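# Stock each low shelf with box, tape and sponge

## Task

On top of every low shelf in the room there must be exactly one cardboard box, one masking tape roll and one yellow sponge, each resting directly on the shelf surface rather than on some other object. Any missing item must come from the spares on the desk; unused spares stay on the desk. The robot must not fall over or finish leaning. Items that stay put only because the robot holds them do not count. At the end the gripper must be open and the robot moved away.

## Robot and tools

Robot: TidyBot++, a wheeled base (0.54 m long, 0.50 m wide, 0.38 m high) with one seven-joint arm and a two-finger gripper. The shoulder sits 0.12 m ahead of the base centre, 0.68 m up. Cameras: base_camera (fixed on the base) and wrist_camera (looks along the hand). The arm begins folded with the hand pointing down; folded, the hand reaches up to 0.08 m beyond the base front and the elbow up to 1.15 m high.

Frames: the base frame has its origin on the floor below the base centre, x forward, y left, z up. hand_pose is reported in it: the midpoint between the finger pads, its z axis along the fingers, fingers closing along its y axis. The odometry frame is the base frame as it was when the scene began. base_odometry counts wheel rotation only, so slip appears as motion; heading is positive leftward, range -3.142 to 3.142, and drifts a few cm and degrees over many moves. base_tilt is in degrees, positive when leaning forward or right.

execute_actions: argument "actions" is a list holding one action or none (empty list = just report state and images). Optional "cameras": list of "base_camera", "wrist_camera" or "all"; omitted/null means all, [] means none. An action may contain:
- "base": exactly one relative command, an offset from where the base last reported itself: {"translate_m": d} metres straight, forward positive, -2 to 2; {"strafe_m": d} metres sideways, left positive, -2 to 2; {"rotate_rad": d} radians in place, counter-clockwise from above positive, -6.3 to 6.3. Moves too long to finish quickly at their top speed are refused.
- "joints": absolute targets (not offsets) keyed by name, radians: joint_1_rad any angle (whole arm about vertical; positive is clockwise from above, opposite to rotate_rad); joint_2_rad shoulder -2.249 to 2.249; joint_3_rad any angle (upper arm twist); joint_4_rad elbow -2.579 to 2.579; joint_5_rad any angle (forearm twist); joint_6_rad wrist -2.099 to 2.099; joint_7_rad any angle (hand roll; pointing down, positive is counter-clockwise from above, and at 1.57 the fingers part to the robot's left and right). gripper_pos 0 (open) to 1 (closed); finger gap about 85 x (1 - gripper_pos) mm. Free-turning joints take the short way, so rotate beyond half a turn in several steps.
- "speeds": optional caps for this action only: translate_m and strafe_m 0.05 to 0.5 m/s, rotate_rad 0.1 to 1.57 rad/s (the maxima are defaults).
Base and joint motions start together. Unknown keys or out-of-range values make the whole call be rejected with no motion. Joints left out may still be driving toward old targets.

Arm geometry: upper arm 0.42 m, forearm 0.31 m, hand 0.31 m to the hand point. With joint_1_rad = 0, joint_3_rad = 3.14, joint_5_rad = 0 the arm stays in the base's x-z plane; tilt from vertical (forward positive) is joint_2_rad for the upper arm, joint_2_rad - joint_4_rad for the forearm, and that minus joint_6_rad for the hand. Forward reach from the shoulder is the sum of length x sin(tilt); height above it is the sum of length x cos(tilt). A downward hand reaches at most roughly 0.94 m above the floor, and only near the base.

Result lines: base_status and joint_status per motion: "done" (base: wheels turned the commanded amount, even if slipping or blocked short), "off_target" (stopped away from target, may still push), "contact_stop"/"time_out" (target dropped, holds where stopped), "not_followed" with "joint command not followed" and "cause:" (self-collision check withheld the arm targets; gripper still acts; targets may be retried later). gripper "done" at 1 means empty hand; "off_target" means an object stopped the fingers. motor_effort gives percent of max per motor, bracket = peak during the action, with noise. on_its_own lists uncommanded motion. "ARM HIT" means a hard hit on the base or the arm itself. MOTOR HOT warns from 60 °C; an OVER-TEMPERATURE FAULT (75 °C) makes the arm sag, reported as limit_stop_at_motor_heat; resend targets. A torque fault (joints 1-4 limit 104.5 N m, 5-7 limit 51.3 N m) freezes the arm and gripper for 10 s and skips the rest of the call while the base keeps going.

Accuracy: friction and load leave the hand a cm or two off, more when stretched or carrying. To correct, send each joint its previous command plus (desired - reading); never resend the read angle while holding something. Trust camera images over hand_pose. Closed fingertips extend about 20 mm beyond the hand point, so aim clear of surfaces.

wait: {"seconds": 0 to 10}; commands nothing, returns state and images.
zoom_image: {"camera": "base_camera" or "wrist_camera", "region": [x0, y0, x1, y1]} pixels of that camera's latest full image, top-left origin, max 504 x 504.
finished_scene: {"scene": current scene number}; final, reports success and may begin another scene. Replying without any tool call ends everything.

Calibration: base_camera pinhole 644x364, K=[[357.234, 0, 323.843], [0, 357.234, 179.007], [0, 0, 1]], pos_world=[0.22268, -0.003322, 0.343601]; wrist_camera fisheye 644x476, K=[[217.319, 0, 317.528], [0, 217.319, 232.227], [0, 0, 1]], pos follows the arm.

Avoid: driving while the arm is caught on something high (tipping), hard sideways force on a raised hand, driving the arm into furniture, dropping or slamming objects, leaving items stacked or held. The robot keeps holding its last command while you think; occasionally something nudges loose objects, so check before finishing.

Each tool is called after "Emit:" as a command line: name --argument value for each argument, lists and objects as JSON in quotes; but a table of rows of numbers goes row by row, as --pt "numbers of a row", without its own name.

## Session

I'll start by checking the robot's state and camera views.

Emit:
execute_actions --actions '[]'

Scene clock: 0.00 s.
base_odometry: x=+0.000 y=+0.000 heading=+0.000 (m, m, rad; odometry frame)
base_tilt: forward=+0.3 right=-0.9 (deg)
base_status: not commanded
joint_positions: joint_1_rad=+0.007 joint_2_rad=-0.342 joint_3_rad=+3.091 joint_4_rad=-2.491 joint_5_rad=+0.018 joint_6_rad=-0.832 joint_7_rad=+1.563 gripper_pos=+0.000
joint_status: not commanded
motor_effort: joint_1_rad=-1 joint_2_rad=-1 joint_3_rad=+0 joint_4_rad=+16 joint_5_rad=-1 joint_6_rad=+1 joint_7_rad=-1 (%)
hand_pose: x=+0.2902 y=+0.0027 z=+0.5987 quat_wxyz=(+0.013, +0.996, +0.022, +0.080) (m; base frame)
pictures: base_camera, wrist_camera
Images, in order (width x height): base_camera 644x364, wrist_camera 644x476.

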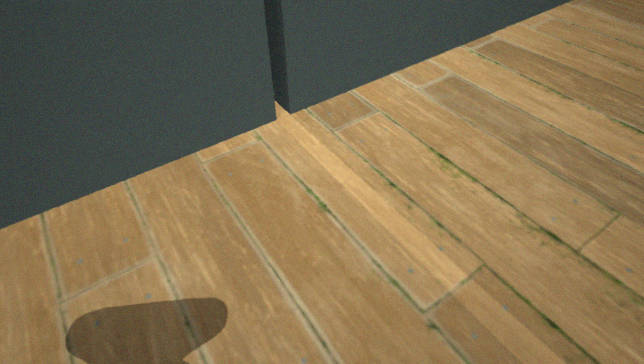

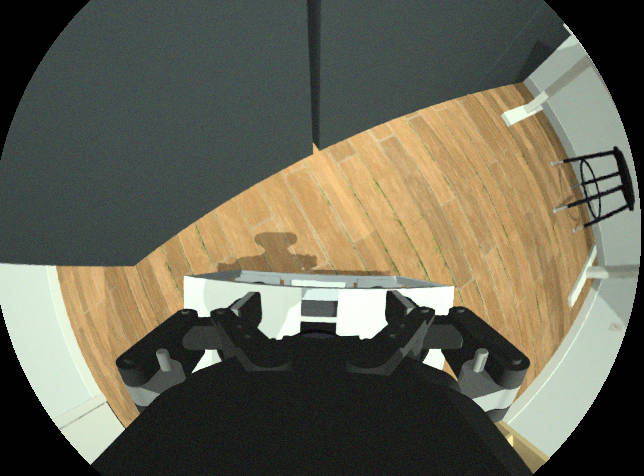

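Emit:
execute_actions --actions '[{"joints": {"joint_1_rad": 1.2, "joint_2_rad": -0.7, "joint_4_rad": -1.4, "joint_6_rad": -1.4, "joint_3_rad": 3.14, "joint_5_rad": 0}}]' --cameras '["wrist_camera"]'

Scene clock: 12.17 s.
base_odometry: x=+0.000 y=+0.000 heading=+0.000 (m, m, rad; odometry frame)
base_tilt: forward=+0.3 right=-0.9 (deg)
base_status: not commanded
joint_positions: joint_1_rad=+1.189 joint_2_rad=-0.690 joint_3_rad=+3.120 joint_4_rad=-1.417 joint_5_rad=+0.018 joint_6_rad=-1.377 joint_7_rad=+1.563 gripper_pos=+0.000
joint_status: all done
motor_effort: joint_1_rad=-1(2) joint_2_rad=+9(10) joint_3_rad=+0(1) joint_4_rad=+17(21) joint_5_rad=-1(1) joint_6_rad=+8(7) joint_7_rad=-1(0) (%)
hand_pose: x=+0.2016 y=-0.1918 z=+1.0827 quat_wxyz=(+0.285, +0.722, -0.482, +0.406) (m; base frame)
pictures: wrist_camera
camera_calibration (this result's frames):
wrist_camera: T_world_to_cam=[[-0.922124, -0.386608, -0.0149101, 0.131507], [-0.19193, 0.490567, -0.850004, 1.10675], [0.335932, -0.780947, -0.526565, 0.486971], [0, 0, 0, 1]] pos_world=[0.170095, -0.111794, 1.19912]
Images, in order (width x height): wrist_camera 644x476.

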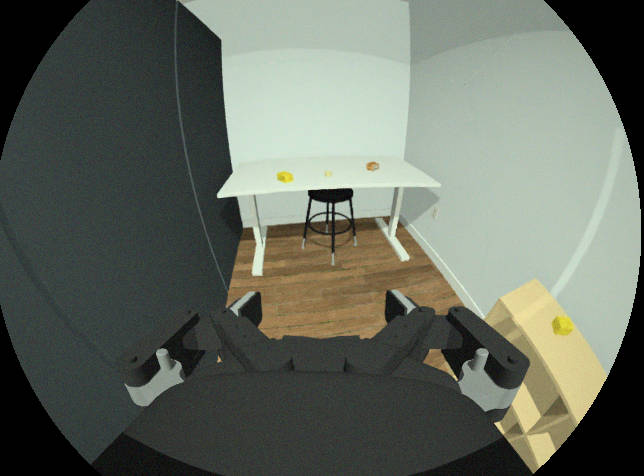

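Emit:
zoom_image --camera "wrist_camera" --region '[210, 130, 450, 230]'

Emit:
execute_actions --actions '[{"joints": {"joint_1_rad": 2.9}}]' --cameras '["wrist_camera"]'

Region (210, 130, 450, 230) of wrist_camera's 644x476 image, scaled by 2.100; it fills the top 210 rows of this view, and the rest is white.

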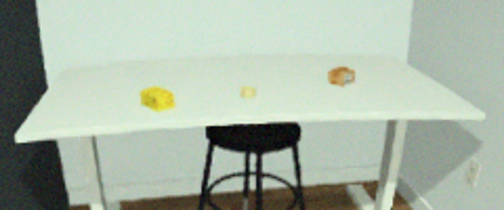

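Scene clock: 18.80 s.
base_odometry: x=+0.000 y=+0.000 heading=+0.000 (m, m, rad; odometry frame)
base_tilt: forward=+0.3 right=-0.9 (deg)
base_status: not commanded
joint_positions: joint_1_rad=+2.889 joint_2_rad=-0.690 joint_3_rad=+3.120 joint_4_rad=-1.417 joint_5_rad=+0.018 joint_6_rad=-1.377 joint_7_rad=+1.563 gripper_pos=+0.000
joint_status: all done
motor_effort: joint_1_rad=-1(2) joint_2_rad=+10(10) joint_3_rad=+0(1) joint_4_rad=+17(18) joint_5_rad=+0(1) joint_6_rad=+8(8) joint_7_rad=+0(0) (%)
hand_pose: x=-0.0819 y=-0.0570 z=+1.0827 quat_wxyz=(+0.493, +0.114, -0.861, +0.054) (m; base frame)
pictures: wrist_camera
camera_calibration (this result's frames):
wrist_camera: T_world_to_cam=[[-0.264163, 0.964358, -0.015194, 0.0534029], [0.511322, 0.126672, -0.850002, 1.02306], [-0.817782, -0.232308, -0.52656, 0.624257], [0, 0, 0, 1]] pos_world=[0.00149862, -0.0360732, 1.19913]
Images, in order (width x height): wrist_camera 644x476.

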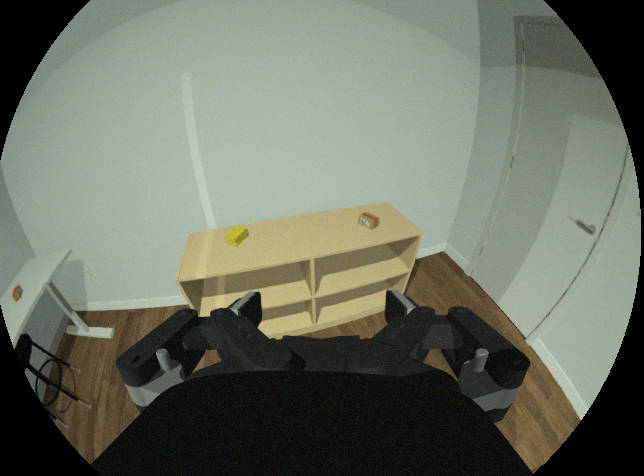

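Emit:
zoom_image --camera "wrist_camera" --region '[170, 190, 430, 300]'

Emit:
execute_actions --actions '[{"joints": {"joint_1_rad": 4.7}}]' --cameras '["wrist_camera"]'

Region (170, 190, 430, 300) of wrist_camera's 644x476 image, scaled by 1.938; it fills the top 213 rows of this view, and the rest is white.

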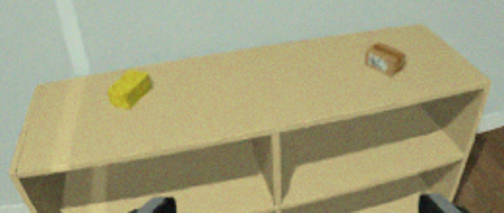

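Scene clock: 23.27 s.
base_odometry: x=+0.000 y=+0.000 heading=+0.000 (m, m, rad; odometry frame)
base_tilt: forward=+0.3 right=-0.9 (deg)
base_status: not commanded
joint_positions: joint_1_rad=+4.689 joint_2_rad=-0.690 joint_3_rad=+3.120 joint_4_rad=-1.417 joint_5_rad=+0.018 joint_6_rad=-1.377 joint_7_rad=+1.563 gripper_pos=+0.000
joint_status: all done
motor_effort: joint_1_rad=+0(2) joint_2_rad=+9(10) joint_3_rad=+1(1) joint_4_rad=+17(17) joint_5_rad=-1(1) joint_6_rad=+8(7) joint_7_rad=+0(0) (%)
hand_pose: x=+0.1092 y=+0.2086 z=+1.0827 quat_wxyz=(+0.349, -0.604, -0.624, -0.352) (m; base frame)
pictures: wrist_camera
camera_calibration (this result's frames):
wrist_camera: T_world_to_cam=[[0.999159, 0.0380363, -0.0153148, -0.09685], [0.0070233, -0.526733, -0.850002, 1.08308], [-0.0403977, 0.849179, -0.526557, 0.531746], [0, 0, 0, 1]] pos_world=[0.110643, 0.122628, 1.19913]
Images, in order (width x height): wrist_camera 644x476.

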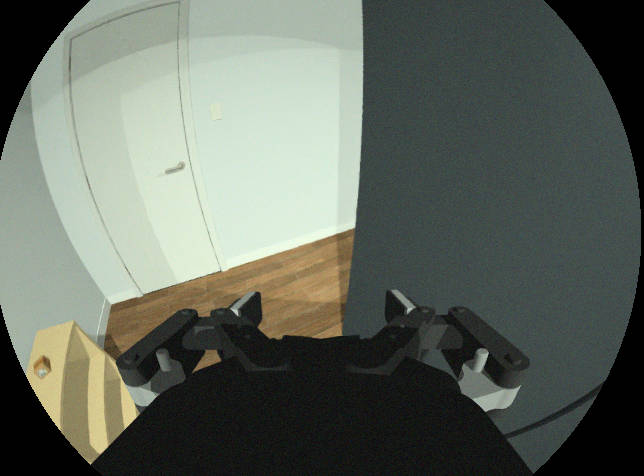

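Emit:
execute_actions --actions '[{"base": {"rotate_rad": -1.148}, "joints": {"joint_1_rad": 0.0}}]'

Scene clock: 68.57 s.
base_odometry: x=+0.000 y=+0.000 heading=-1.147 (m, m, rad; odometry frame)
base_tilt: forward=+0.3 right=-0.9 (deg)
base_status: done
joint_positions: joint_1_rad=+6.272 joint_2_rad=-0.694 joint_3_rad=+3.123 joint_4_rad=-1.417 joint_5_rad=+0.018 joint_6_rad=-1.377 joint_7_rad=+1.563 gripper_pos=+0.000
joint_status: all done
motor_effort: joint_1_rad=+0(0) joint_2_rad=+9(12) joint_3_rad=+1(1) joint_4_rad=+17(17) joint_5_rad=+0(1) joint_6_rad=+8(8) joint_7_rad=+0(1) (%)
hand_pose: x=+0.3264 y=+0.0061 z=+1.0834 quat_wxyz=(-0.005, -0.867, -0.008, -0.497) (m; base frame)
pictures: base_camera, wrist_camera
camera_calibration (this result's frames):
wrist_camera: T_world_to_cam=[[0.023758, -0.999575, -0.0168956, 0.0203007], [-0.523911, 0.00194493, -0.851771, 1.14749], [0.851442, 0.0290881, -0.523642, 0.423628], [0, 0, 0, 1]] pos_world=[0.240004, 0.00573778, 1.19957]
Images, in order (width x height): base_camera 644x364, wrist_camera 644x476.

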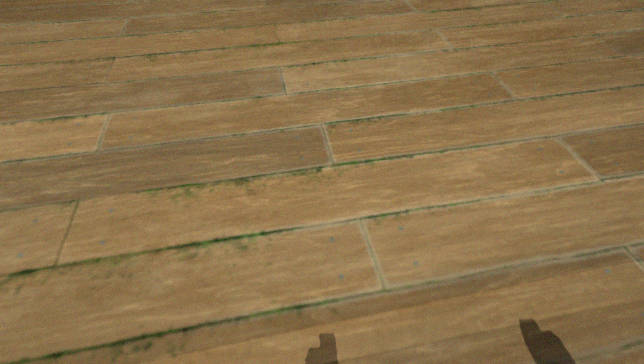

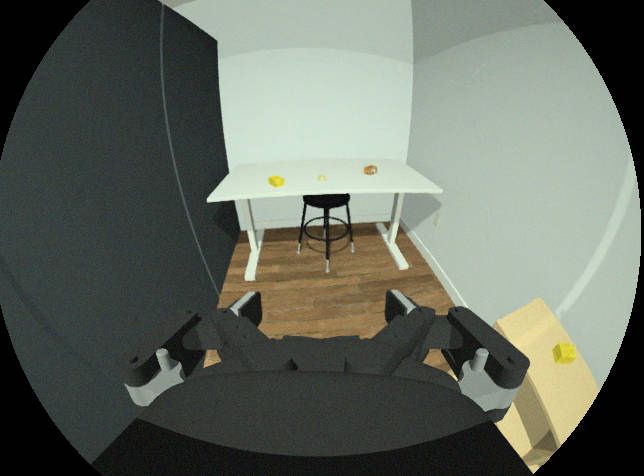

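Emit:
execute_actions --actions '[{"base": {"translate_m": 1.03}, "joints": {"joint_1_rad": 0.0, "joint_2_rad": 0.18, "joint_4_rad": -1.05, "joint_6_rad": -1.63}}]'

Scene clock: 74.37 s.
base_odometry: x=+0.423 y=-0.940 heading=-1.148 (m, m, rad; odometry frame)
base_tilt: forward=+0.4 right=-0.9 (deg)
base_status: done
joint_positions: joint_1_rad=+6.272 joint_2_rad=+0.181 joint_3_rad=+3.123 joint_4_rad=-1.071 joint_5_rad=+0.018 joint_6_rad=-1.608 joint_7_rad=+1.563 gripper_pos=+0.000
joint_status: all done
motor_effort: joint_1_rad=-1(1) joint_2_rad=-24(28) joint_3_rad=+0(1) joint_4_rad=+19(20) joint_5_rad=-1(1) joint_6_rad=+3(9) joint_7_rad=+0(1) (%)
hand_pose: x=+0.5798 y=+0.0089 z=+0.8954 quat_wxyz=(-0.004, -0.990, -0.009, -0.141) (m; base frame)
pictures: base_camera, wrist_camera
camera_calibration (this result's frames):
wrist_camera: T_world_to_cam=[[0.00449445, -0.999707, -0.023768, 0.0311797], [-0.9662, 0.00178511, -0.257788, 0.844637], [0.257755, 0.0241233, -0.965909, 0.849544], [0, 0, 0, 1]] pos_world=[0.596973, 0.00916902, 1.03906]
Images, in order (width x height): base_camera 644x364, wrist_camera 644x476.

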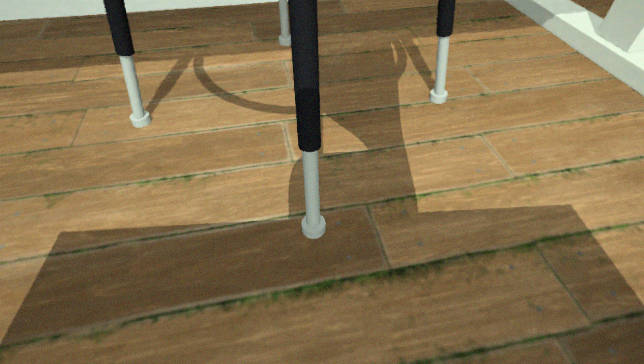

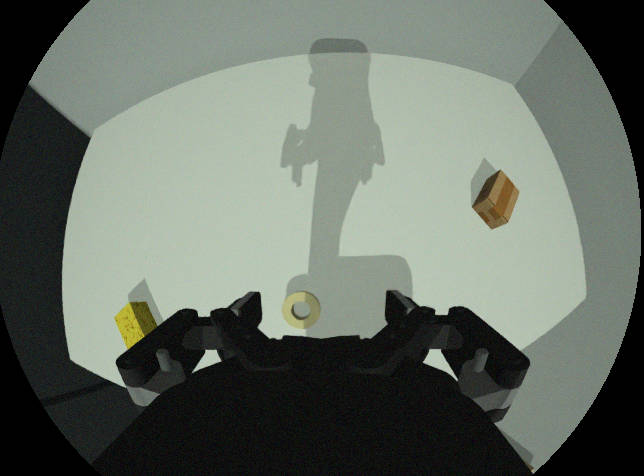

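Emit:
execute_actions --actions '[{"joints": {"joint_1_rad": -0.08, "joint_2_rad": 0.33, "joint_4_rad": -1.025, "joint_6_rad": -1.788}}]' --cameras '["wrist_camera"]'

Scene clock: 97.00 s.
base_odometry: x=+0.423 y=-0.939 heading=-1.148 (m, m, rad; odometry frame)
base_tilt: forward=+0.4 right=-0.9 (deg)
base_status: not commanded
joint_positions: joint_1_rad=+6.211 joint_2_rad=+0.334 joint_3_rad=+3.123 joint_4_rad=-1.046 joint_5_rad=+0.018 joint_6_rad=-1.766 joint_7_rad=+1.563 gripper_pos=+0.000
joint_status: all done
motor_effort: joint_1_rad=+0(2) joint_2_rad=-28(32) joint_3_rad=-1(1) joint_4_rad=+17(18) joint_5_rad=-1(1) joint_6_rad=+0(3) joint_7_rad=-1(1) (%)
hand_pose: x=+0.5627 y=+0.0346 z=+0.8280 quat_wxyz=(-0.006, -0.999, -0.039, +0.002) (m; base frame)
pictures: wrist_camera
camera_calibration (this result's frames):
wrist_camera: T_world_to_cam=[[0.0560681, -0.998252, -0.0186828, 0.0221227], [-0.998078, -0.0565333, 0.0253786, 0.596248], [-0.0263905, 0.017224, -0.999503, 0.976158], [0, 0, 0, 1]] pos_world=[0.619623, 0.0389786, 0.960955]
Images, in order (width x height): wrist_camera 644x476.

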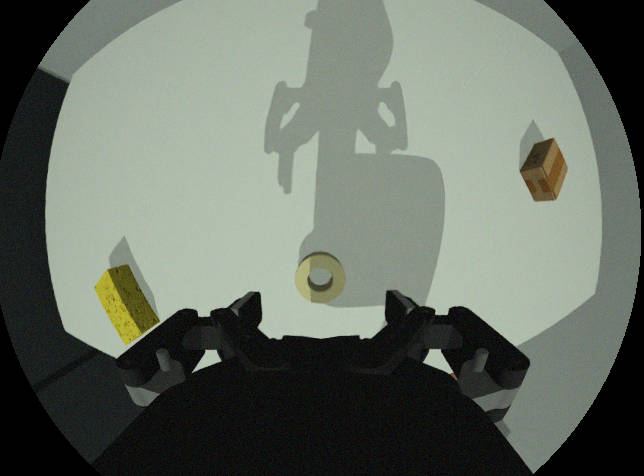

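Emit:
zoom_image --camera "wrist_camera" --region '[220, 230, 420, 350]'

Region (220, 230, 420, 350) of wrist_camera's 644x476 image, scaled by 2.520; it fills the top 302 rows of this view, and the rest is white.

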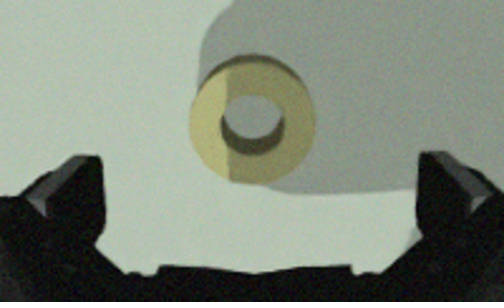

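Emit:
execute_actions --actions '[{"joints": {"joint_4_rad": -1.21, "joint_6_rad": -1.58}}]' --cameras '["wrist_camera"]'

Emit:
zoom_image --camera "wrist_camera" --region '[220, 230, 420, 350]'

Scene clock: 111.63 s.
base_odometry: x=+0.423 y=-0.939 heading=-1.148 (m, m, rad; odometry frame)
base_tilt: forward=+0.4 right=-0.9 (deg)
base_status: not commanded
joint_positions: joint_1_rad=+6.211 joint_2_rad=+0.334 joint_3_rad=+3.123 joint_4_rad=-1.193 joint_5_rad=+0.018 joint_6_rad=-1.600 joint_7_rad=+1.563 gripper_pos=+0.000
joint_status: all done
motor_effort: joint_1_rad=-1(1) joint_2_rad=-28(30) joint_3_rad=-1(0) joint_4_rad=+18(18) joint_5_rad=-1(1) joint_6_rad=+0(0) joint_7_rad=+0(1) (%)
hand_pose: x=+0.5739 y=+0.0358 z=+0.7821 quat_wxyz=(-0.005, -0.999, -0.040, -0.008) (m; base frame)
pictures: wrist_camera
camera_calibration (this result's frames):
wrist_camera: T_world_to_cam=[[0.0592055, -0.998067, -0.0189197, 0.0201838], [-0.998215, -0.0593426, 0.0067652, 0.623342], [-0.00787487, 0.0184854, -0.999798, 0.920189], [0, 0, 0, 1]] pos_world=[0.628281, 0.0401255, 0.916168]
Images, in order (width x height): wrist_camera 644x476.

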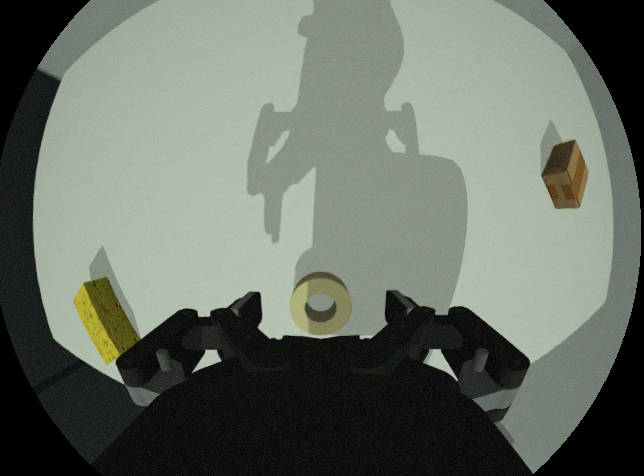

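Region (220, 230, 420, 350) of wrist_camera's 644x476 image, scaled by 2.520; it fills the top 302 rows of this view, and the rest is white.

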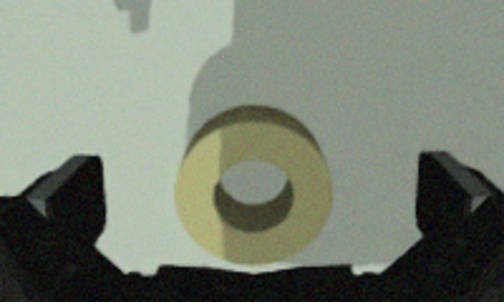

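Emit:
execute_actions --actions '[{"joints": {"joint_4_rad": -1.33, "joint_6_rad": -1.488}}]' --cameras '["wrist_camera"]'

Scene clock: 119.23 s.
base_odometry: x=+0.423 y=-0.939 heading=-1.148 (m, m, rad; odometry frame)
base_tilt: forward=+0.4 right=-0.9 (deg)
base_status: not commanded
joint_positions: joint_1_rad=+6.211 joint_2_rad=+0.334 joint_3_rad=+3.123 joint_4_rad=-1.314 joint_5_rad=+0.018 joint_6_rad=-1.510 joint_7_rad=+1.563 gripper_pos=+0.000
joint_status: all done
motor_effort: joint_1_rad=-1(1) joint_2_rad=-29(30) joint_3_rad=-1(0) joint_4_rad=+18(19) joint_5_rad=+0(2) joint_6_rad=-1(0) joint_7_rad=+0(0) (%)
hand_pose: x=+0.5637 y=+0.0351 z=+0.7441 quat_wxyz=(-0.006, -0.999, -0.041, +0.008) (m; base frame)
pictures: wrist_camera
camera_calibration (this result's frames):
wrist_camera: T_world_to_cam=[[0.0604135, -0.99801, -0.0180506, 0.0180669], [-0.997429, -0.0610568, 0.0375115, 0.590152], [-0.0385389, 0.015738, -0.999133, 0.899005], [0, 0, 0, 1]] pos_world=[0.62219, 0.0399151, 0.876414]
Images, in order (width x height): wrist_camera 644x476.

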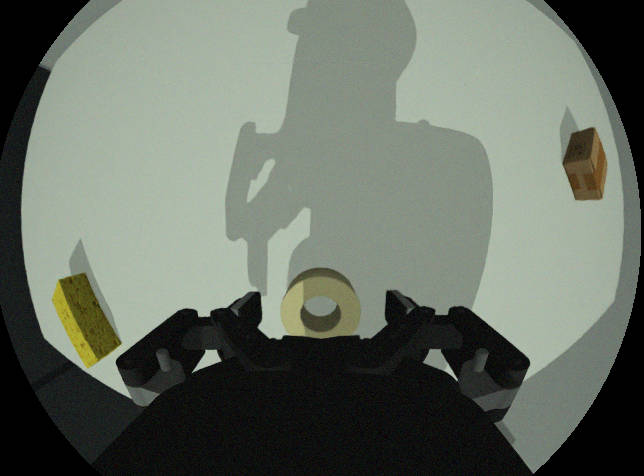

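Emit:
execute_actions --actions '[{"joints": {"gripper_pos": 1.0}}]' --cameras '["wrist_camera"]'

Scene clock: 121.83 s.
base_odometry: x=+0.423 y=-0.939 heading=-1.148 (m, m, rad; odometry frame)
base_tilt: forward=+0.4 right=-0.9 (deg)
base_status: not commanded
joint_positions: joint_1_rad=+6.211 joint_2_rad=+0.328 joint_3_rad=+3.123 joint_4_rad=-1.316 joint_5_rad=+0.018 joint_6_rad=-1.510 joint_7_rad=+1.563 gripper_pos=+0.486
joint_status: gripper_pos off_target (ended at +0.486, target +1.000)
motor_effort: joint_1_rad=-1(1) joint_2_rad=-29(30) joint_3_rad=+0(0) joint_4_rad=+18(18) joint_5_rad=-2(1) joint_6_rad=-1(1) joint_7_rad=-1(0) (%)
hand_pose: x=+0.5629 y=+0.0351 z=+0.7460 quat_wxyz=(-0.006, -0.999, -0.041, +0.006) (m; base frame)
pictures: wrist_camera
camera_calibration (this result's frames):
wrist_camera: T_world_to_cam=[[0.0605043, -0.998004, -0.0180759, 0.0180551], [-0.997575, -0.0610826, 0.0333712, 0.592468], [-0.0344087, 0.0160129, -0.99928, 0.898616], [0, 0, 0, 1]] pos_world=[0.620859, 0.0398191, 0.878524]
Images, in order (width x height): wrist_camera 644x476.

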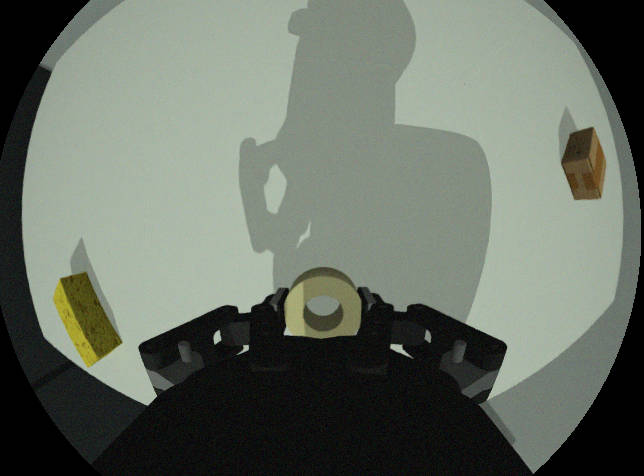

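Emit:
execute_actions --actions '[{"joints": {"joint_2_rad": 0.25, "joint_4_rad": -1.1, "joint_6_rad": -1.75}}]' --cameras '[]'

Emit:
execute_actions --actions '[{"base": {"translate_m": -1.25}, "joints": {"joint_1_rad": 1.46}}]'

Scene clock: 144.23 s.
base_odometry: x=+0.423 y=-0.939 heading=-1.148 (m, m, rad; odometry frame)
base_tilt: forward=+0.4 right=-0.9 (deg)
base_status: not commanded
joint_positions: joint_1_rad=+6.211 joint_2_rad=+0.252 joint_3_rad=+3.123 joint_4_rad=-1.116 joint_5_rad=+0.018 joint_6_rad=-1.731 joint_7_rad=+1.563 gripper_pos=+0.486
joint_status: all done
motor_effort: joint_1_rad=-1(1) joint_2_rad=-26(31) joint_3_rad=-1(1) joint_4_rad=+18(18) joint_5_rad=-1(1) joint_6_rad=+0(1) joint_7_rad=+0(0) (%)
hand_pose: x=+0.5436 y=+0.0332 z=+0.8418 quat_wxyz=(-0.005, -0.999, -0.039, -0.022) (m; base frame)
pictures: none
No camera images: the call's "cameras" was empty. Leave "cameras" out to get every camera's image.

Scene clock: 148.23 s.
base_odometry: x=-0.089 y=+0.201 heading=-1.148 (m, m, rad; odometry frame)
base_tilt: forward=+0.3 right=-0.8 (deg)
base_status: done
joint_positions: joint_1_rad=+7.741 joint_2_rad=+0.258 joint_3_rad=+3.130 joint_4_rad=-1.116 joint_5_rad=+0.018 joint_6_rad=-1.731 joint_7_rad=+1.563 gripper_pos=+0.486
joint_status: all done
motor_effort: joint_1_rad=-1(3) joint_2_rad=-27(31) joint_3_rad=-1(1) joint_4_rad=+18(19) joint_5_rad=-1(1) joint_6_rad=+0(1) joint_7_rad=-1(0) (%)
hand_pose: x=+0.1672 y=-0.4242 z=+0.8393 quat_wxyz=(-0.018, -0.746, +0.666, -0.009) (m; base frame)
pictures: base_camera, wrist_camera
camera_calibration (this result's frames):
wrist_camera: T_world_to_cam=[[-0.995624, -0.0919275, -0.0168237, 0.145219], [-0.0916675, 0.995667, -0.0156248, 0.504475], [0.0181871, -0.0140142, -0.999736, 0.964477], [0, 0, 0, 1]] pos_world=[0.173286, -0.475423, 0.974548]
Images, in order (width x height): base_camera 644x364, wrist_camera 644x476.

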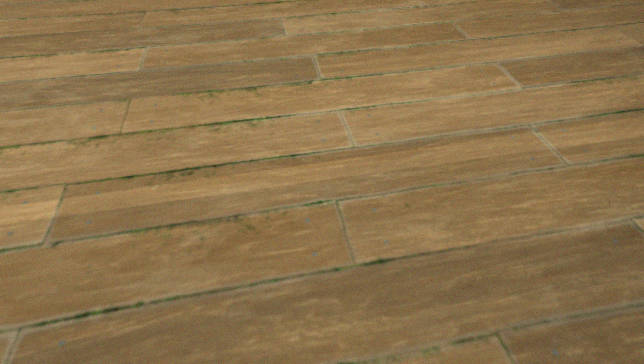

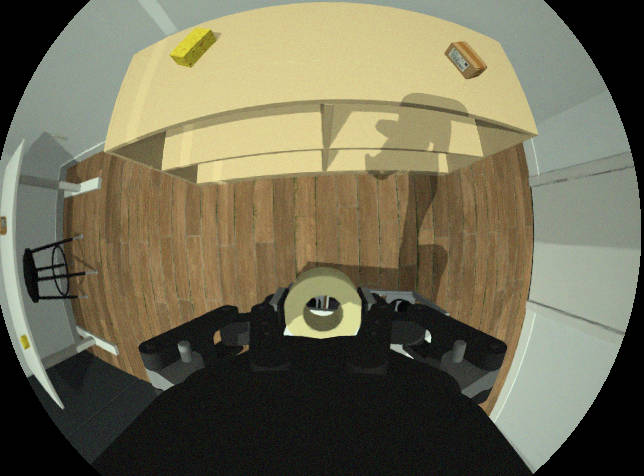

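Emit:
execute_actions --actions '[{"base": {"strafe_m": -0.33}, "joints": {"joint_2_rad": 0.648, "joint_4_rad": -0.915, "joint_6_rad": -1.534}}]' --cameras '["wrist_camera"]'

Scene clock: 156.50 s.
base_odometry: x=-0.391 y=+0.066 heading=-1.149 (m, m, rad; odometry frame)
base_tilt: forward=+0.3 right=-0.8 (deg)
base_status: done
joint_positions: joint_1_rad=+7.741 joint_2_rad=+0.662 joint_3_rad=+3.130 joint_4_rad=-0.935 joint_5_rad=+0.018 joint_6_rad=-1.550 joint_7_rad=+1.563 gripper_pos=+0.486
joint_status: all done
motor_effort: joint_1_rad=-1(0) joint_2_rad=-41(46) joint_3_rad=+0(1) joint_4_rad=+18(20) joint_5_rad=-1(1) joint_6_rad=-1(1) joint_7_rad=-1(0) (%)
hand_pose: x=+0.1842 y=-0.5675 z=+0.6942 quat_wxyz=(-0.002, -0.746, +0.666, +0.006) (m; base frame)
pictures: wrist_camera
camera_calibration (this result's frames):
wrist_camera: T_world_to_cam=[[-0.995522, -0.0925253, -0.0193513, 0.147887], [-0.093026, 0.995303, 0.0268089, 0.616978], [0.0167799, 0.028489, -0.999453, 0.841287], [0, 0, 0, 1]] pos_world=[0.190504, -0.624364, 0.827149]
Images, in order (width x height): wrist_camera 644x476.

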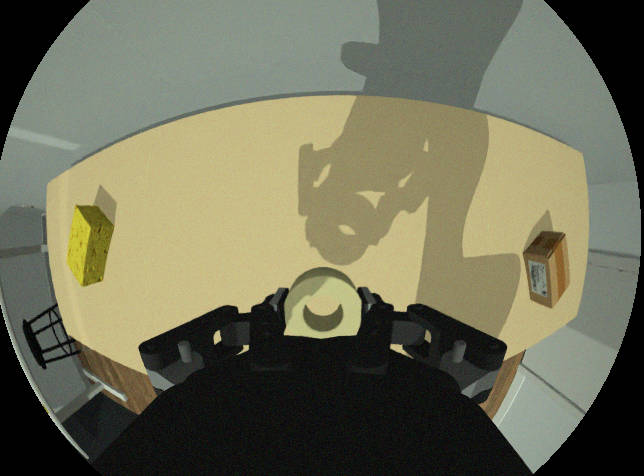

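Emit:
execute_actions --actions '[{"joints": {"joint_4_rad": -1.148, "joint_6_rad": -1.325}}]' --cameras '["wrist_camera"]'

Scene clock: 164.20 s.
base_odometry: x=-0.391 y=+0.066 heading=-1.149 (m, m, rad; odometry frame)
base_tilt: forward=+0.3 right=-0.8 (deg)
base_status: not commanded
joint_positions: joint_1_rad=+7.741 joint_2_rad=+0.653 joint_3_rad=+3.130 joint_4_rad=-1.129 joint_5_rad=+0.018 joint_6_rad=-1.348 joint_7_rad=+1.563 gripper_pos=+0.486
joint_status: all done
motor_effort: joint_1_rad=+0(0) joint_2_rad=-40(42) joint_3_rad=-1(1) joint_4_rad=+17(19) joint_5_rad=-1(1) joint_6_rad=-1(2) joint_7_rad=+0(0) (%)
hand_pose: x=+0.1841 y=-0.5627 z=+0.6388 quat_wxyz=(-0.008, -0.747, +0.664, -0.001) (m; base frame)
pictures: wrist_camera
camera_calibration (this result's frames):
wrist_camera: T_world_to_cam=[[-0.995147, -0.0963193, -0.0201447, 0.145534], [-0.0965386, 0.995277, 0.0102078, 0.624979], [0.0190664, 0.012103, -0.999745, 0.776264], [0, 0, 0, 1]] pos_world=[0.190362, -0.617404, 0.772618]
Images, in order (width x height): wrist_camera 644x476.

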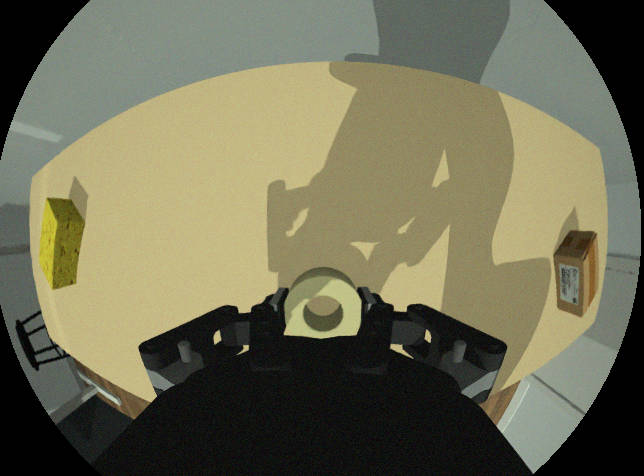

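Emit:
zoom_image --camera "wrist_camera" --region '[240, 230, 420, 350]'

Region (240, 230, 420, 350) of wrist_camera's 644x476 image, scaled by 2.800.

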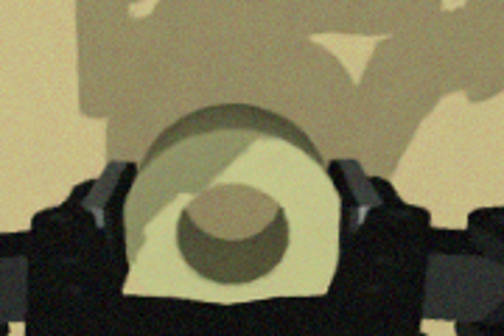

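Emit:
execute_actions --actions '[{"joints": {"gripper_pos": 0.15}}]' --cameras '["wrist_camera"]'

Scene clock: 169.50 s.
base_odometry: x=-0.391 y=+0.066 heading=-1.149 (m, m, rad; odometry frame)
base_tilt: forward=+0.3 right=-0.8 (deg)
base_status: not commanded
joint_positions: joint_1_rad=+7.741 joint_2_rad=+0.653 joint_3_rad=+3.130 joint_4_rad=-1.129 joint_5_rad=+0.018 joint_6_rad=-1.348 joint_7_rad=+1.563 gripper_pos=+0.150
joint_status: all done
motor_effort: joint_1_rad=+0(2) joint_2_rad=-40(40) joint_3_rad=-1(1) joint_4_rad=+18(18) joint_5_rad=-1(1) joint_6_rad=+0(0) joint_7_rad=+0(1) (%)
hand_pose: x=+0.1841 y=-0.5627 z=+0.6388 quat_wxyz=(-0.008, -0.747, +0.664, -0.001) (m; base frame)
pictures: wrist_camera
camera_calibration (this result's frames):
wrist_camera: T_world_to_cam=[[-0.995147, -0.0963195, -0.0201446, 0.145534], [-0.0965388, 0.995277, 0.0102076, 0.624979], [0.0190663, 0.0121028, -0.999745, 0.776264], [0, 0, 0, 1]] pos_world=[0.190362, -0.617404, 0.772618]
Images, in order (width x height): wrist_camera 644x476.

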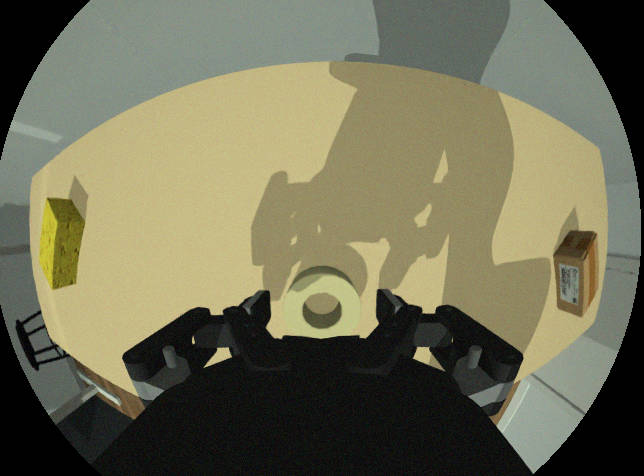

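Emit:
execute_actions --actions '[{"base": {"strafe_m": 0.3}, "joints": {"joint_2_rad": -0.3, "gripper_pos": 0.0}}]' --cameras '["wrist_camera"]'

Scene clock: 193.73 s.
base_odometry: x=-0.117 y=+0.189 heading=-1.150 (m, m, rad; odometry frame)
base_tilt: forward=+0.3 right=-0.9 (deg)
base_status: done
joint_positions: joint_1_rad=+7.741 joint_2_rad=-0.300 joint_3_rad=+3.130 joint_4_rad=-1.133 joint_5_rad=+0.018 joint_6_rad=-1.341 joint_7_rad=+1.563 gripper_pos=+0.000
joint_status: all done
motor_effort: joint_1_rad=-1(3) joint_2_rad=-5(43) joint_3_rad=+0(2) joint_4_rad=+18(20) joint_5_rad=-1(0) joint_6_rad=+8(7) joint_7_rad=-1(0) (%)
hand_pose: x=+0.1614 y=-0.3621 z=+1.1187 quat_wxyz=(-0.314, -0.660, +0.590, -0.343) (m; base frame)
pictures: wrist_camera
camera_calibration (this result's frames):
wrist_camera: T_world_to_cam=[[-0.99253, -0.119441, -0.0248703, 0.148367], [-0.0498435, 0.583038, -0.810914, 1.17996], [0.111357, -0.803617, -0.584636, 0.479428], [0, 0, 0, 1]] pos_world=[0.152685, -0.284967, 1.24083]
Images, in order (width x height): wrist_camera 644x476.

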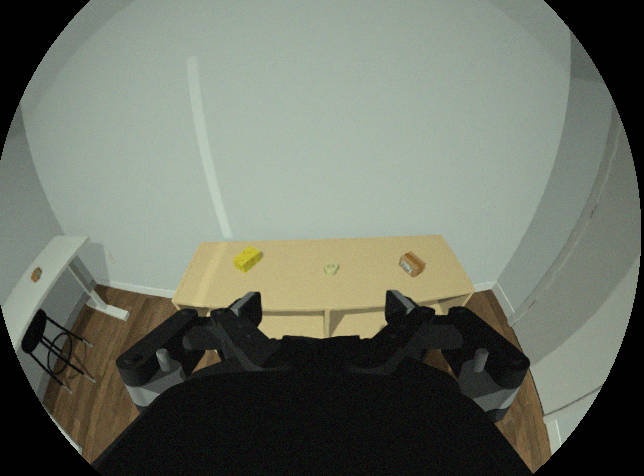

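Emit:
execute_actions --actions '[{"base": {"rotate_rad": 1.7}, "joints": {"joint_1_rad": 0.6, "joint_2_rad": -0.6, "joint_4_rad": -1.4}}]' --cameras '["base_camera"]'

Scene clock: 202.73 s.
base_odometry: x=-0.117 y=+0.189 heading=+0.549 (m, m, rad; odometry frame)
base_tilt: forward=+0.3 right=-0.9 (deg)
base_status: done
joint_positions: joint_1_rad=+6.893 joint_2_rad=-0.590 joint_3_rad=+3.130 joint_4_rad=-1.377 joint_5_rad=+0.018 joint_6_rad=-1.341 joint_7_rad=+1.563 gripper_pos=+0.000
joint_status: all done
motor_effort: joint_1_rad=-1(1) joint_2_rad=+5(8) joint_3_rad=+0(3) joint_4_rad=+18(19) joint_5_rad=-1(0) joint_6_rad=+7(8) joint_7_rad=+0(0) (%)
hand_pose: x=+0.3265 y=-0.1440 z=+1.0888 quat_wxyz=(-0.152, -0.834, +0.263, -0.461) (m; base frame)
pictures: base_camera
Images, in order (width x height): base_camera 644x364.

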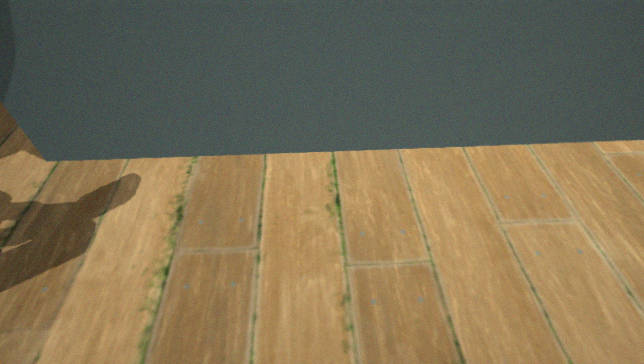

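Emit:
execute_actions --actions '[{"base": {"strafe_m": 0.76}, "joints": {"joint_1_rad": 0.0}}]'

Scene clock: 208.57 s.
base_odometry: x=-0.514 y=+0.837 heading=+0.550 (m, m, rad; odometry frame)
base_tilt: forward=+0.3 right=-0.9 (deg)
base_status: done
joint_positions: joint_1_rad=+6.295 joint_2_rad=-0.590 joint_3_rad=+3.131 joint_4_rad=-1.378 joint_5_rad=+0.018 joint_6_rad=-1.341 joint_7_rad=+1.563 gripper_pos=+0.000
joint_status: all done
motor_effort: joint_1_rad=+0(0) joint_2_rad=+5(6) joint_3_rad=+0(1) joint_4_rad=+18(18) joint_5_rad=-1(2) joint_6_rad=+8(7) joint_7_rad=-1(1) (%)
hand_pose: x=+0.3717 y=-0.0023 z=+1.0879 quat_wxyz=(-0.010, -0.875, +0.006, -0.485) (m; base frame)
pictures: base_camera, wrist_camera
camera_calibration (this result's frames):
wrist_camera: T_world_to_cam=[[-0.00515803, -0.999734, -0.0224836, 0.0276999], [-0.548207, 0.0216312, -0.836063, 1.16704], [0.836327, 0.00801324, -0.548172, 0.419878], [0, 0, 0, 1]] pos_world=[0.288767, -0.000916521, 1.20651]
Images, in order (width x height): base_camera 644x364, wrist_camera 644x476.

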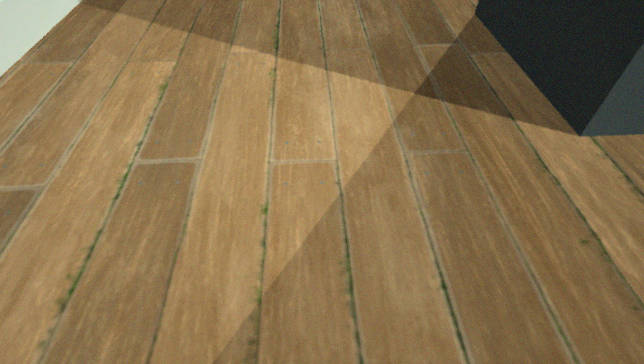

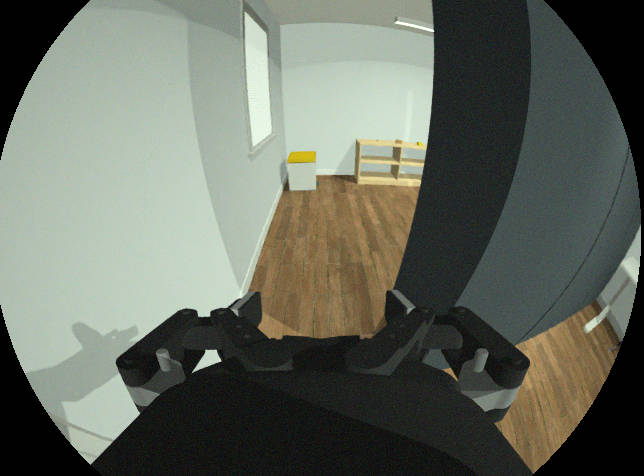

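Emit:
zoom_image --camera "wrist_camera" --region '[340, 120, 440, 200]'

Region (340, 120, 440, 200) of wrist_camera's 644x476 image, scaled by 5.040; it fills the top 403 rows of this view, and the rest is white.

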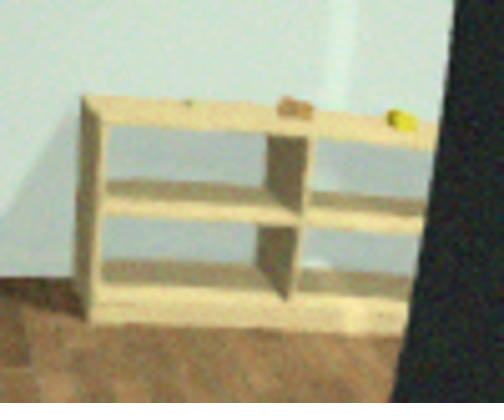

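Emit:
execute_actions --actions '[{"base": {"translate_m": 0.8}, "joints": {"joint_1_rad": 0.65, "joint_2_rad": -0.3, "joint_4_rad": -1.1}}]'

Scene clock: 215.23 s.
base_odometry: x=+0.167 y=+1.255 heading=+0.551 (m, m, rad; odometry frame)
base_tilt: forward=+0.3 right=-0.9 (deg)
base_status: done
joint_positions: joint_1_rad=+6.922 joint_2_rad=-0.304 joint_3_rad=+3.131 joint_4_rad=-1.122 joint_5_rad=+0.018 joint_6_rad=-1.341 joint_7_rad=+1.563 gripper_pos=+0.000
joint_status: all done
motor_effort: joint_1_rad=-1(0) joint_2_rad=-5(8) joint_3_rad=+0(2) joint_4_rad=+18(19) joint_5_rad=-2(1) joint_6_rad=+8(8) joint_7_rad=-1(1) (%)
hand_pose: x=+0.4104 y=-0.2151 z=+1.1253 quat_wxyz=(-0.153, -0.837, +0.277, -0.446) (m; base frame)
pictures: base_camera, wrist_camera
camera_calibration (this result's frames):
wrist_camera: T_world_to_cam=[[-0.59059, -0.806581, -0.0251118, 0.100751], [-0.449985, 0.354998, -0.819445, 1.23684], [0.669863, -0.472656, -0.572608, 0.402136], [0, 0, 0, 1]] pos_world=[0.346686, -0.16774, 1.24632]
Images, in order (width x height): base_camera 644x364, wrist_camera 644x476.

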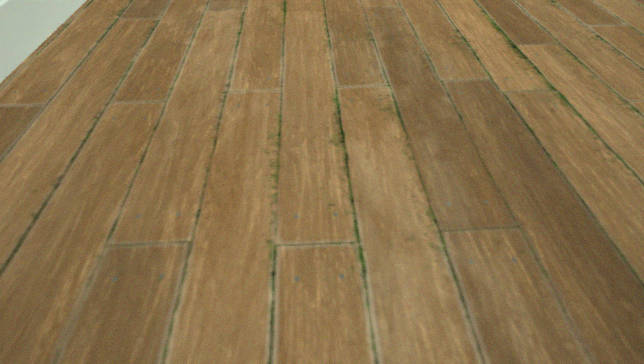

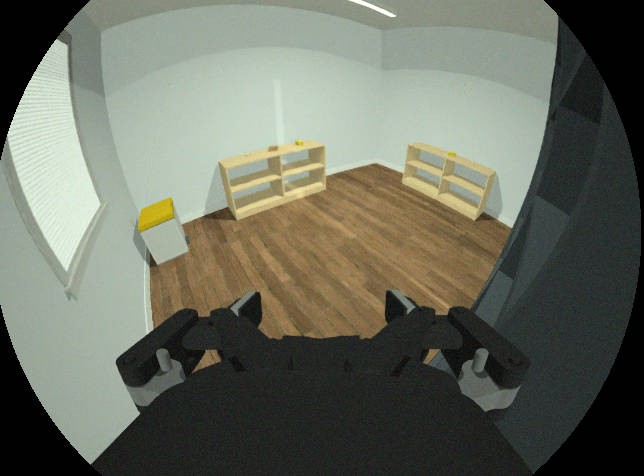

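Emit:
zoom_image --camera "wrist_camera" --region '[395, 130, 505, 200]'

Emit:
zoom_image --camera "wrist_camera" --region '[215, 130, 335, 190]'

Region (395, 130, 505, 200) of wrist_camera's 644x476 image, scaled by 4.582; it fills the top 321 rows of this view, and the rest is white.

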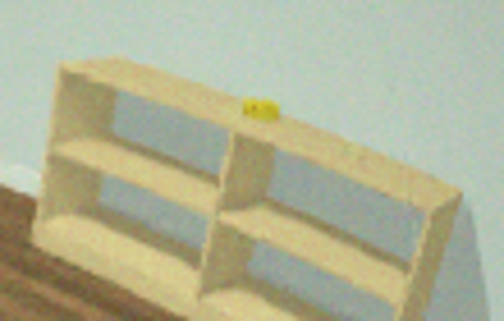

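Region (215, 130, 335, 190) of wrist_camera's 644x476 image, scaled by 4.200.

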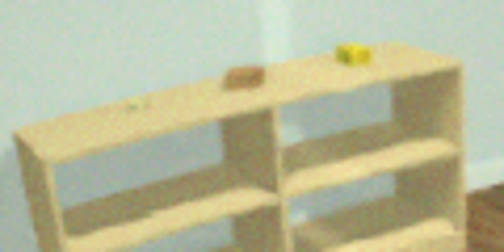

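Emit:
execute_actions --actions '[{"base": {"translate_m": -1.1}, "joints": {"joint_1_rad": 0.3, "joint_2_rad": -0.6, "joint_4_rad": -1.45}}]' --cameras '[]'

Emit:
execute_actions --actions '[{"base": {"rotate_rad": -1.571}}]'

Scene clock: 241.80 s.
base_odometry: x=-0.771 y=+0.680 heading=+0.550 (m, m, rad; odometry frame)
base_tilt: forward=+0.3 right=-0.9 (deg)
base_status: done
joint_positions: joint_1_rad=+6.595 joint_2_rad=-0.598 joint_3_rad=+3.132 joint_4_rad=-1.431 joint_5_rad=+0.017 joint_6_rad=-1.341 joint_7_rad=+1.563 gripper_pos=+0.000
joint_status: all done
motor_effort: joint_1_rad=-1(0) joint_2_rad=+5(10) joint_3_rad=+1(3) joint_4_rad=+18(19) joint_5_rad=-1(0) joint_6_rad=+7(7) joint_7_rad=+0(1) (%)
hand_pose: x=+0.3590 y=-0.0770 z=+1.0641 quat_wxyz=(-0.079, -0.875, +0.138, -0.458) (m; base frame)
pictures: none
No camera images: the call's "cameras" was empty. Leave "cameras" out to get every camera's image.

Scene clock: 244.10 s.
base_odometry: x=-0.771 y=+0.680 heading=-1.020 (m, m, rad; odometry frame)
base_tilt: forward=+0.3 right=-0.9 (deg)
base_status: done
joint_positions: joint_1_rad=+6.595 joint_2_rad=-0.598 joint_3_rad=+3.132 joint_4_rad=-1.431 joint_5_rad=+0.017 joint_6_rad=-1.341 joint_7_rad=+1.563 gripper_pos=+0.000
joint_status: not commanded
motor_effort: joint_1_rad=-1(0) joint_2_rad=+5(8) joint_3_rad=+1(1) joint_4_rad=+18(19) joint_5_rad=-1(0) joint_6_rad=+7(8) joint_7_rad=+0(1) (%)
hand_pose: x=+0.3590 y=-0.0769 z=+1.0641 quat_wxyz=(-0.079, -0.875, +0.138, -0.458) (m; base frame)
pictures: base_camera, wrist_camera
camera_calibration (this result's frames):
wrist_camera: T_world_to_cam=[[-0.301773, -0.953108, -0.0227547, 0.0628611], [-0.55243, 0.194263, -0.810606, 1.12953], [0.777016, -0.232049, -0.585149, 0.460203], [0, 0, 0, 1]] pos_world=[0.285373, -0.0527235, 1.18632]
Images, in order (width x height): base_camera 644x364, wrist_camera 644x476.

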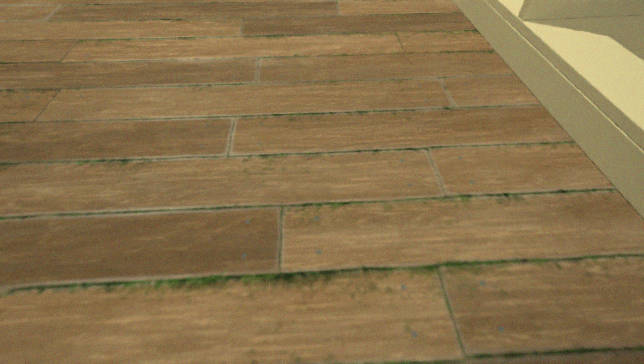

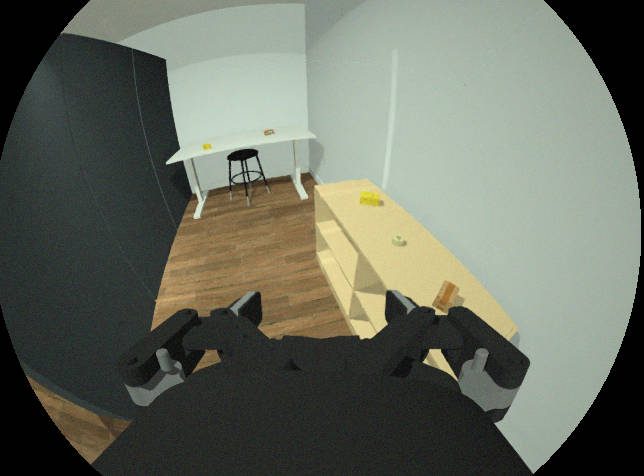

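Emit:
execute_actions --actions '[{"base": {"translate_m": 2.0}, "joints": {"joint_1_rad": 0.42, "joint_2_rad": 0.18, "joint_4_rad": -1.03, "joint_6_rad": -1.7}}]'

Scene clock: 254.67 s.
base_odometry: x=+0.275 y=-1.025 heading=-1.020 (m, m, rad; odometry frame)
base_tilt: forward=+0.4 right=-0.9 (deg)
base_status: done
joint_positions: joint_1_rad=+6.690 joint_2_rad=+0.181 joint_3_rad=+3.132 joint_4_rad=-1.051 joint_5_rad=+0.017 joint_6_rad=-1.678 joint_7_rad=+1.563 gripper_pos=+0.000
joint_status: all done
motor_effort: joint_1_rad=+0(0) joint_2_rad=-24(27) joint_3_rad=+0(1) joint_4_rad=+19(20) joint_5_rad=-1(1) joint_6_rad=+2(8) joint_7_rad=-1(1) (%)
hand_pose: x=+0.5264 y=-0.1757 z=+0.8973 quat_wxyz=(-0.030, -0.973, +0.202, -0.112) (m; base frame)
pictures: base_camera, wrist_camera
camera_calibration (this result's frames):
wrist_camera: T_world_to_cam=[[-0.411912, -0.910971, -0.0214631, 0.079633], [-0.889179, 0.406985, -0.209101, 0.780884], [0.19922, -0.0670468, -0.977658, 0.894971], [0, 0, 0, 1]] pos_world=[0.548851, -0.18526, 1.03997]
Images, in order (width x height): base_camera 644x364, wrist_camera 644x476.

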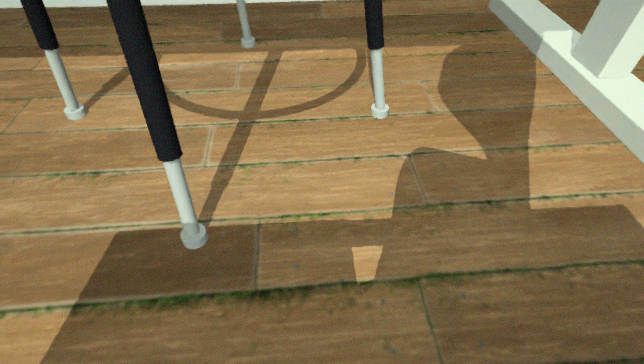

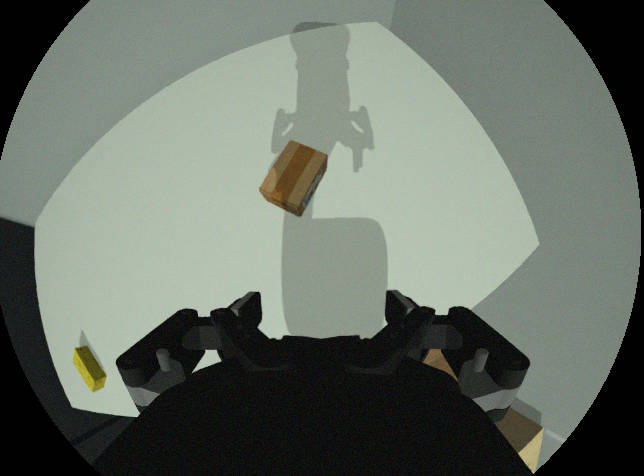

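Emit:
zoom_image --camera "wrist_camera" --region '[240, 125, 350, 235]'

Region (240, 125, 350, 235) of wrist_camera's 644x476 image, scaled by 4.582.

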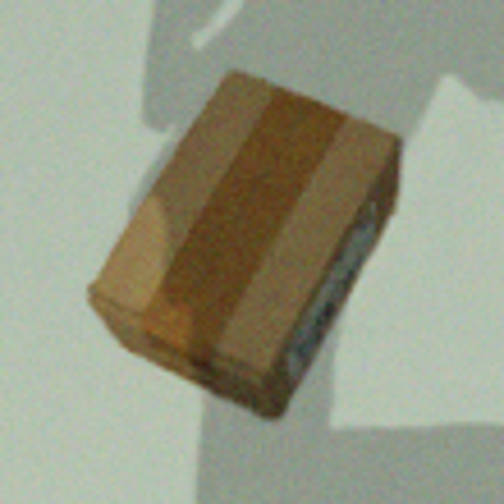

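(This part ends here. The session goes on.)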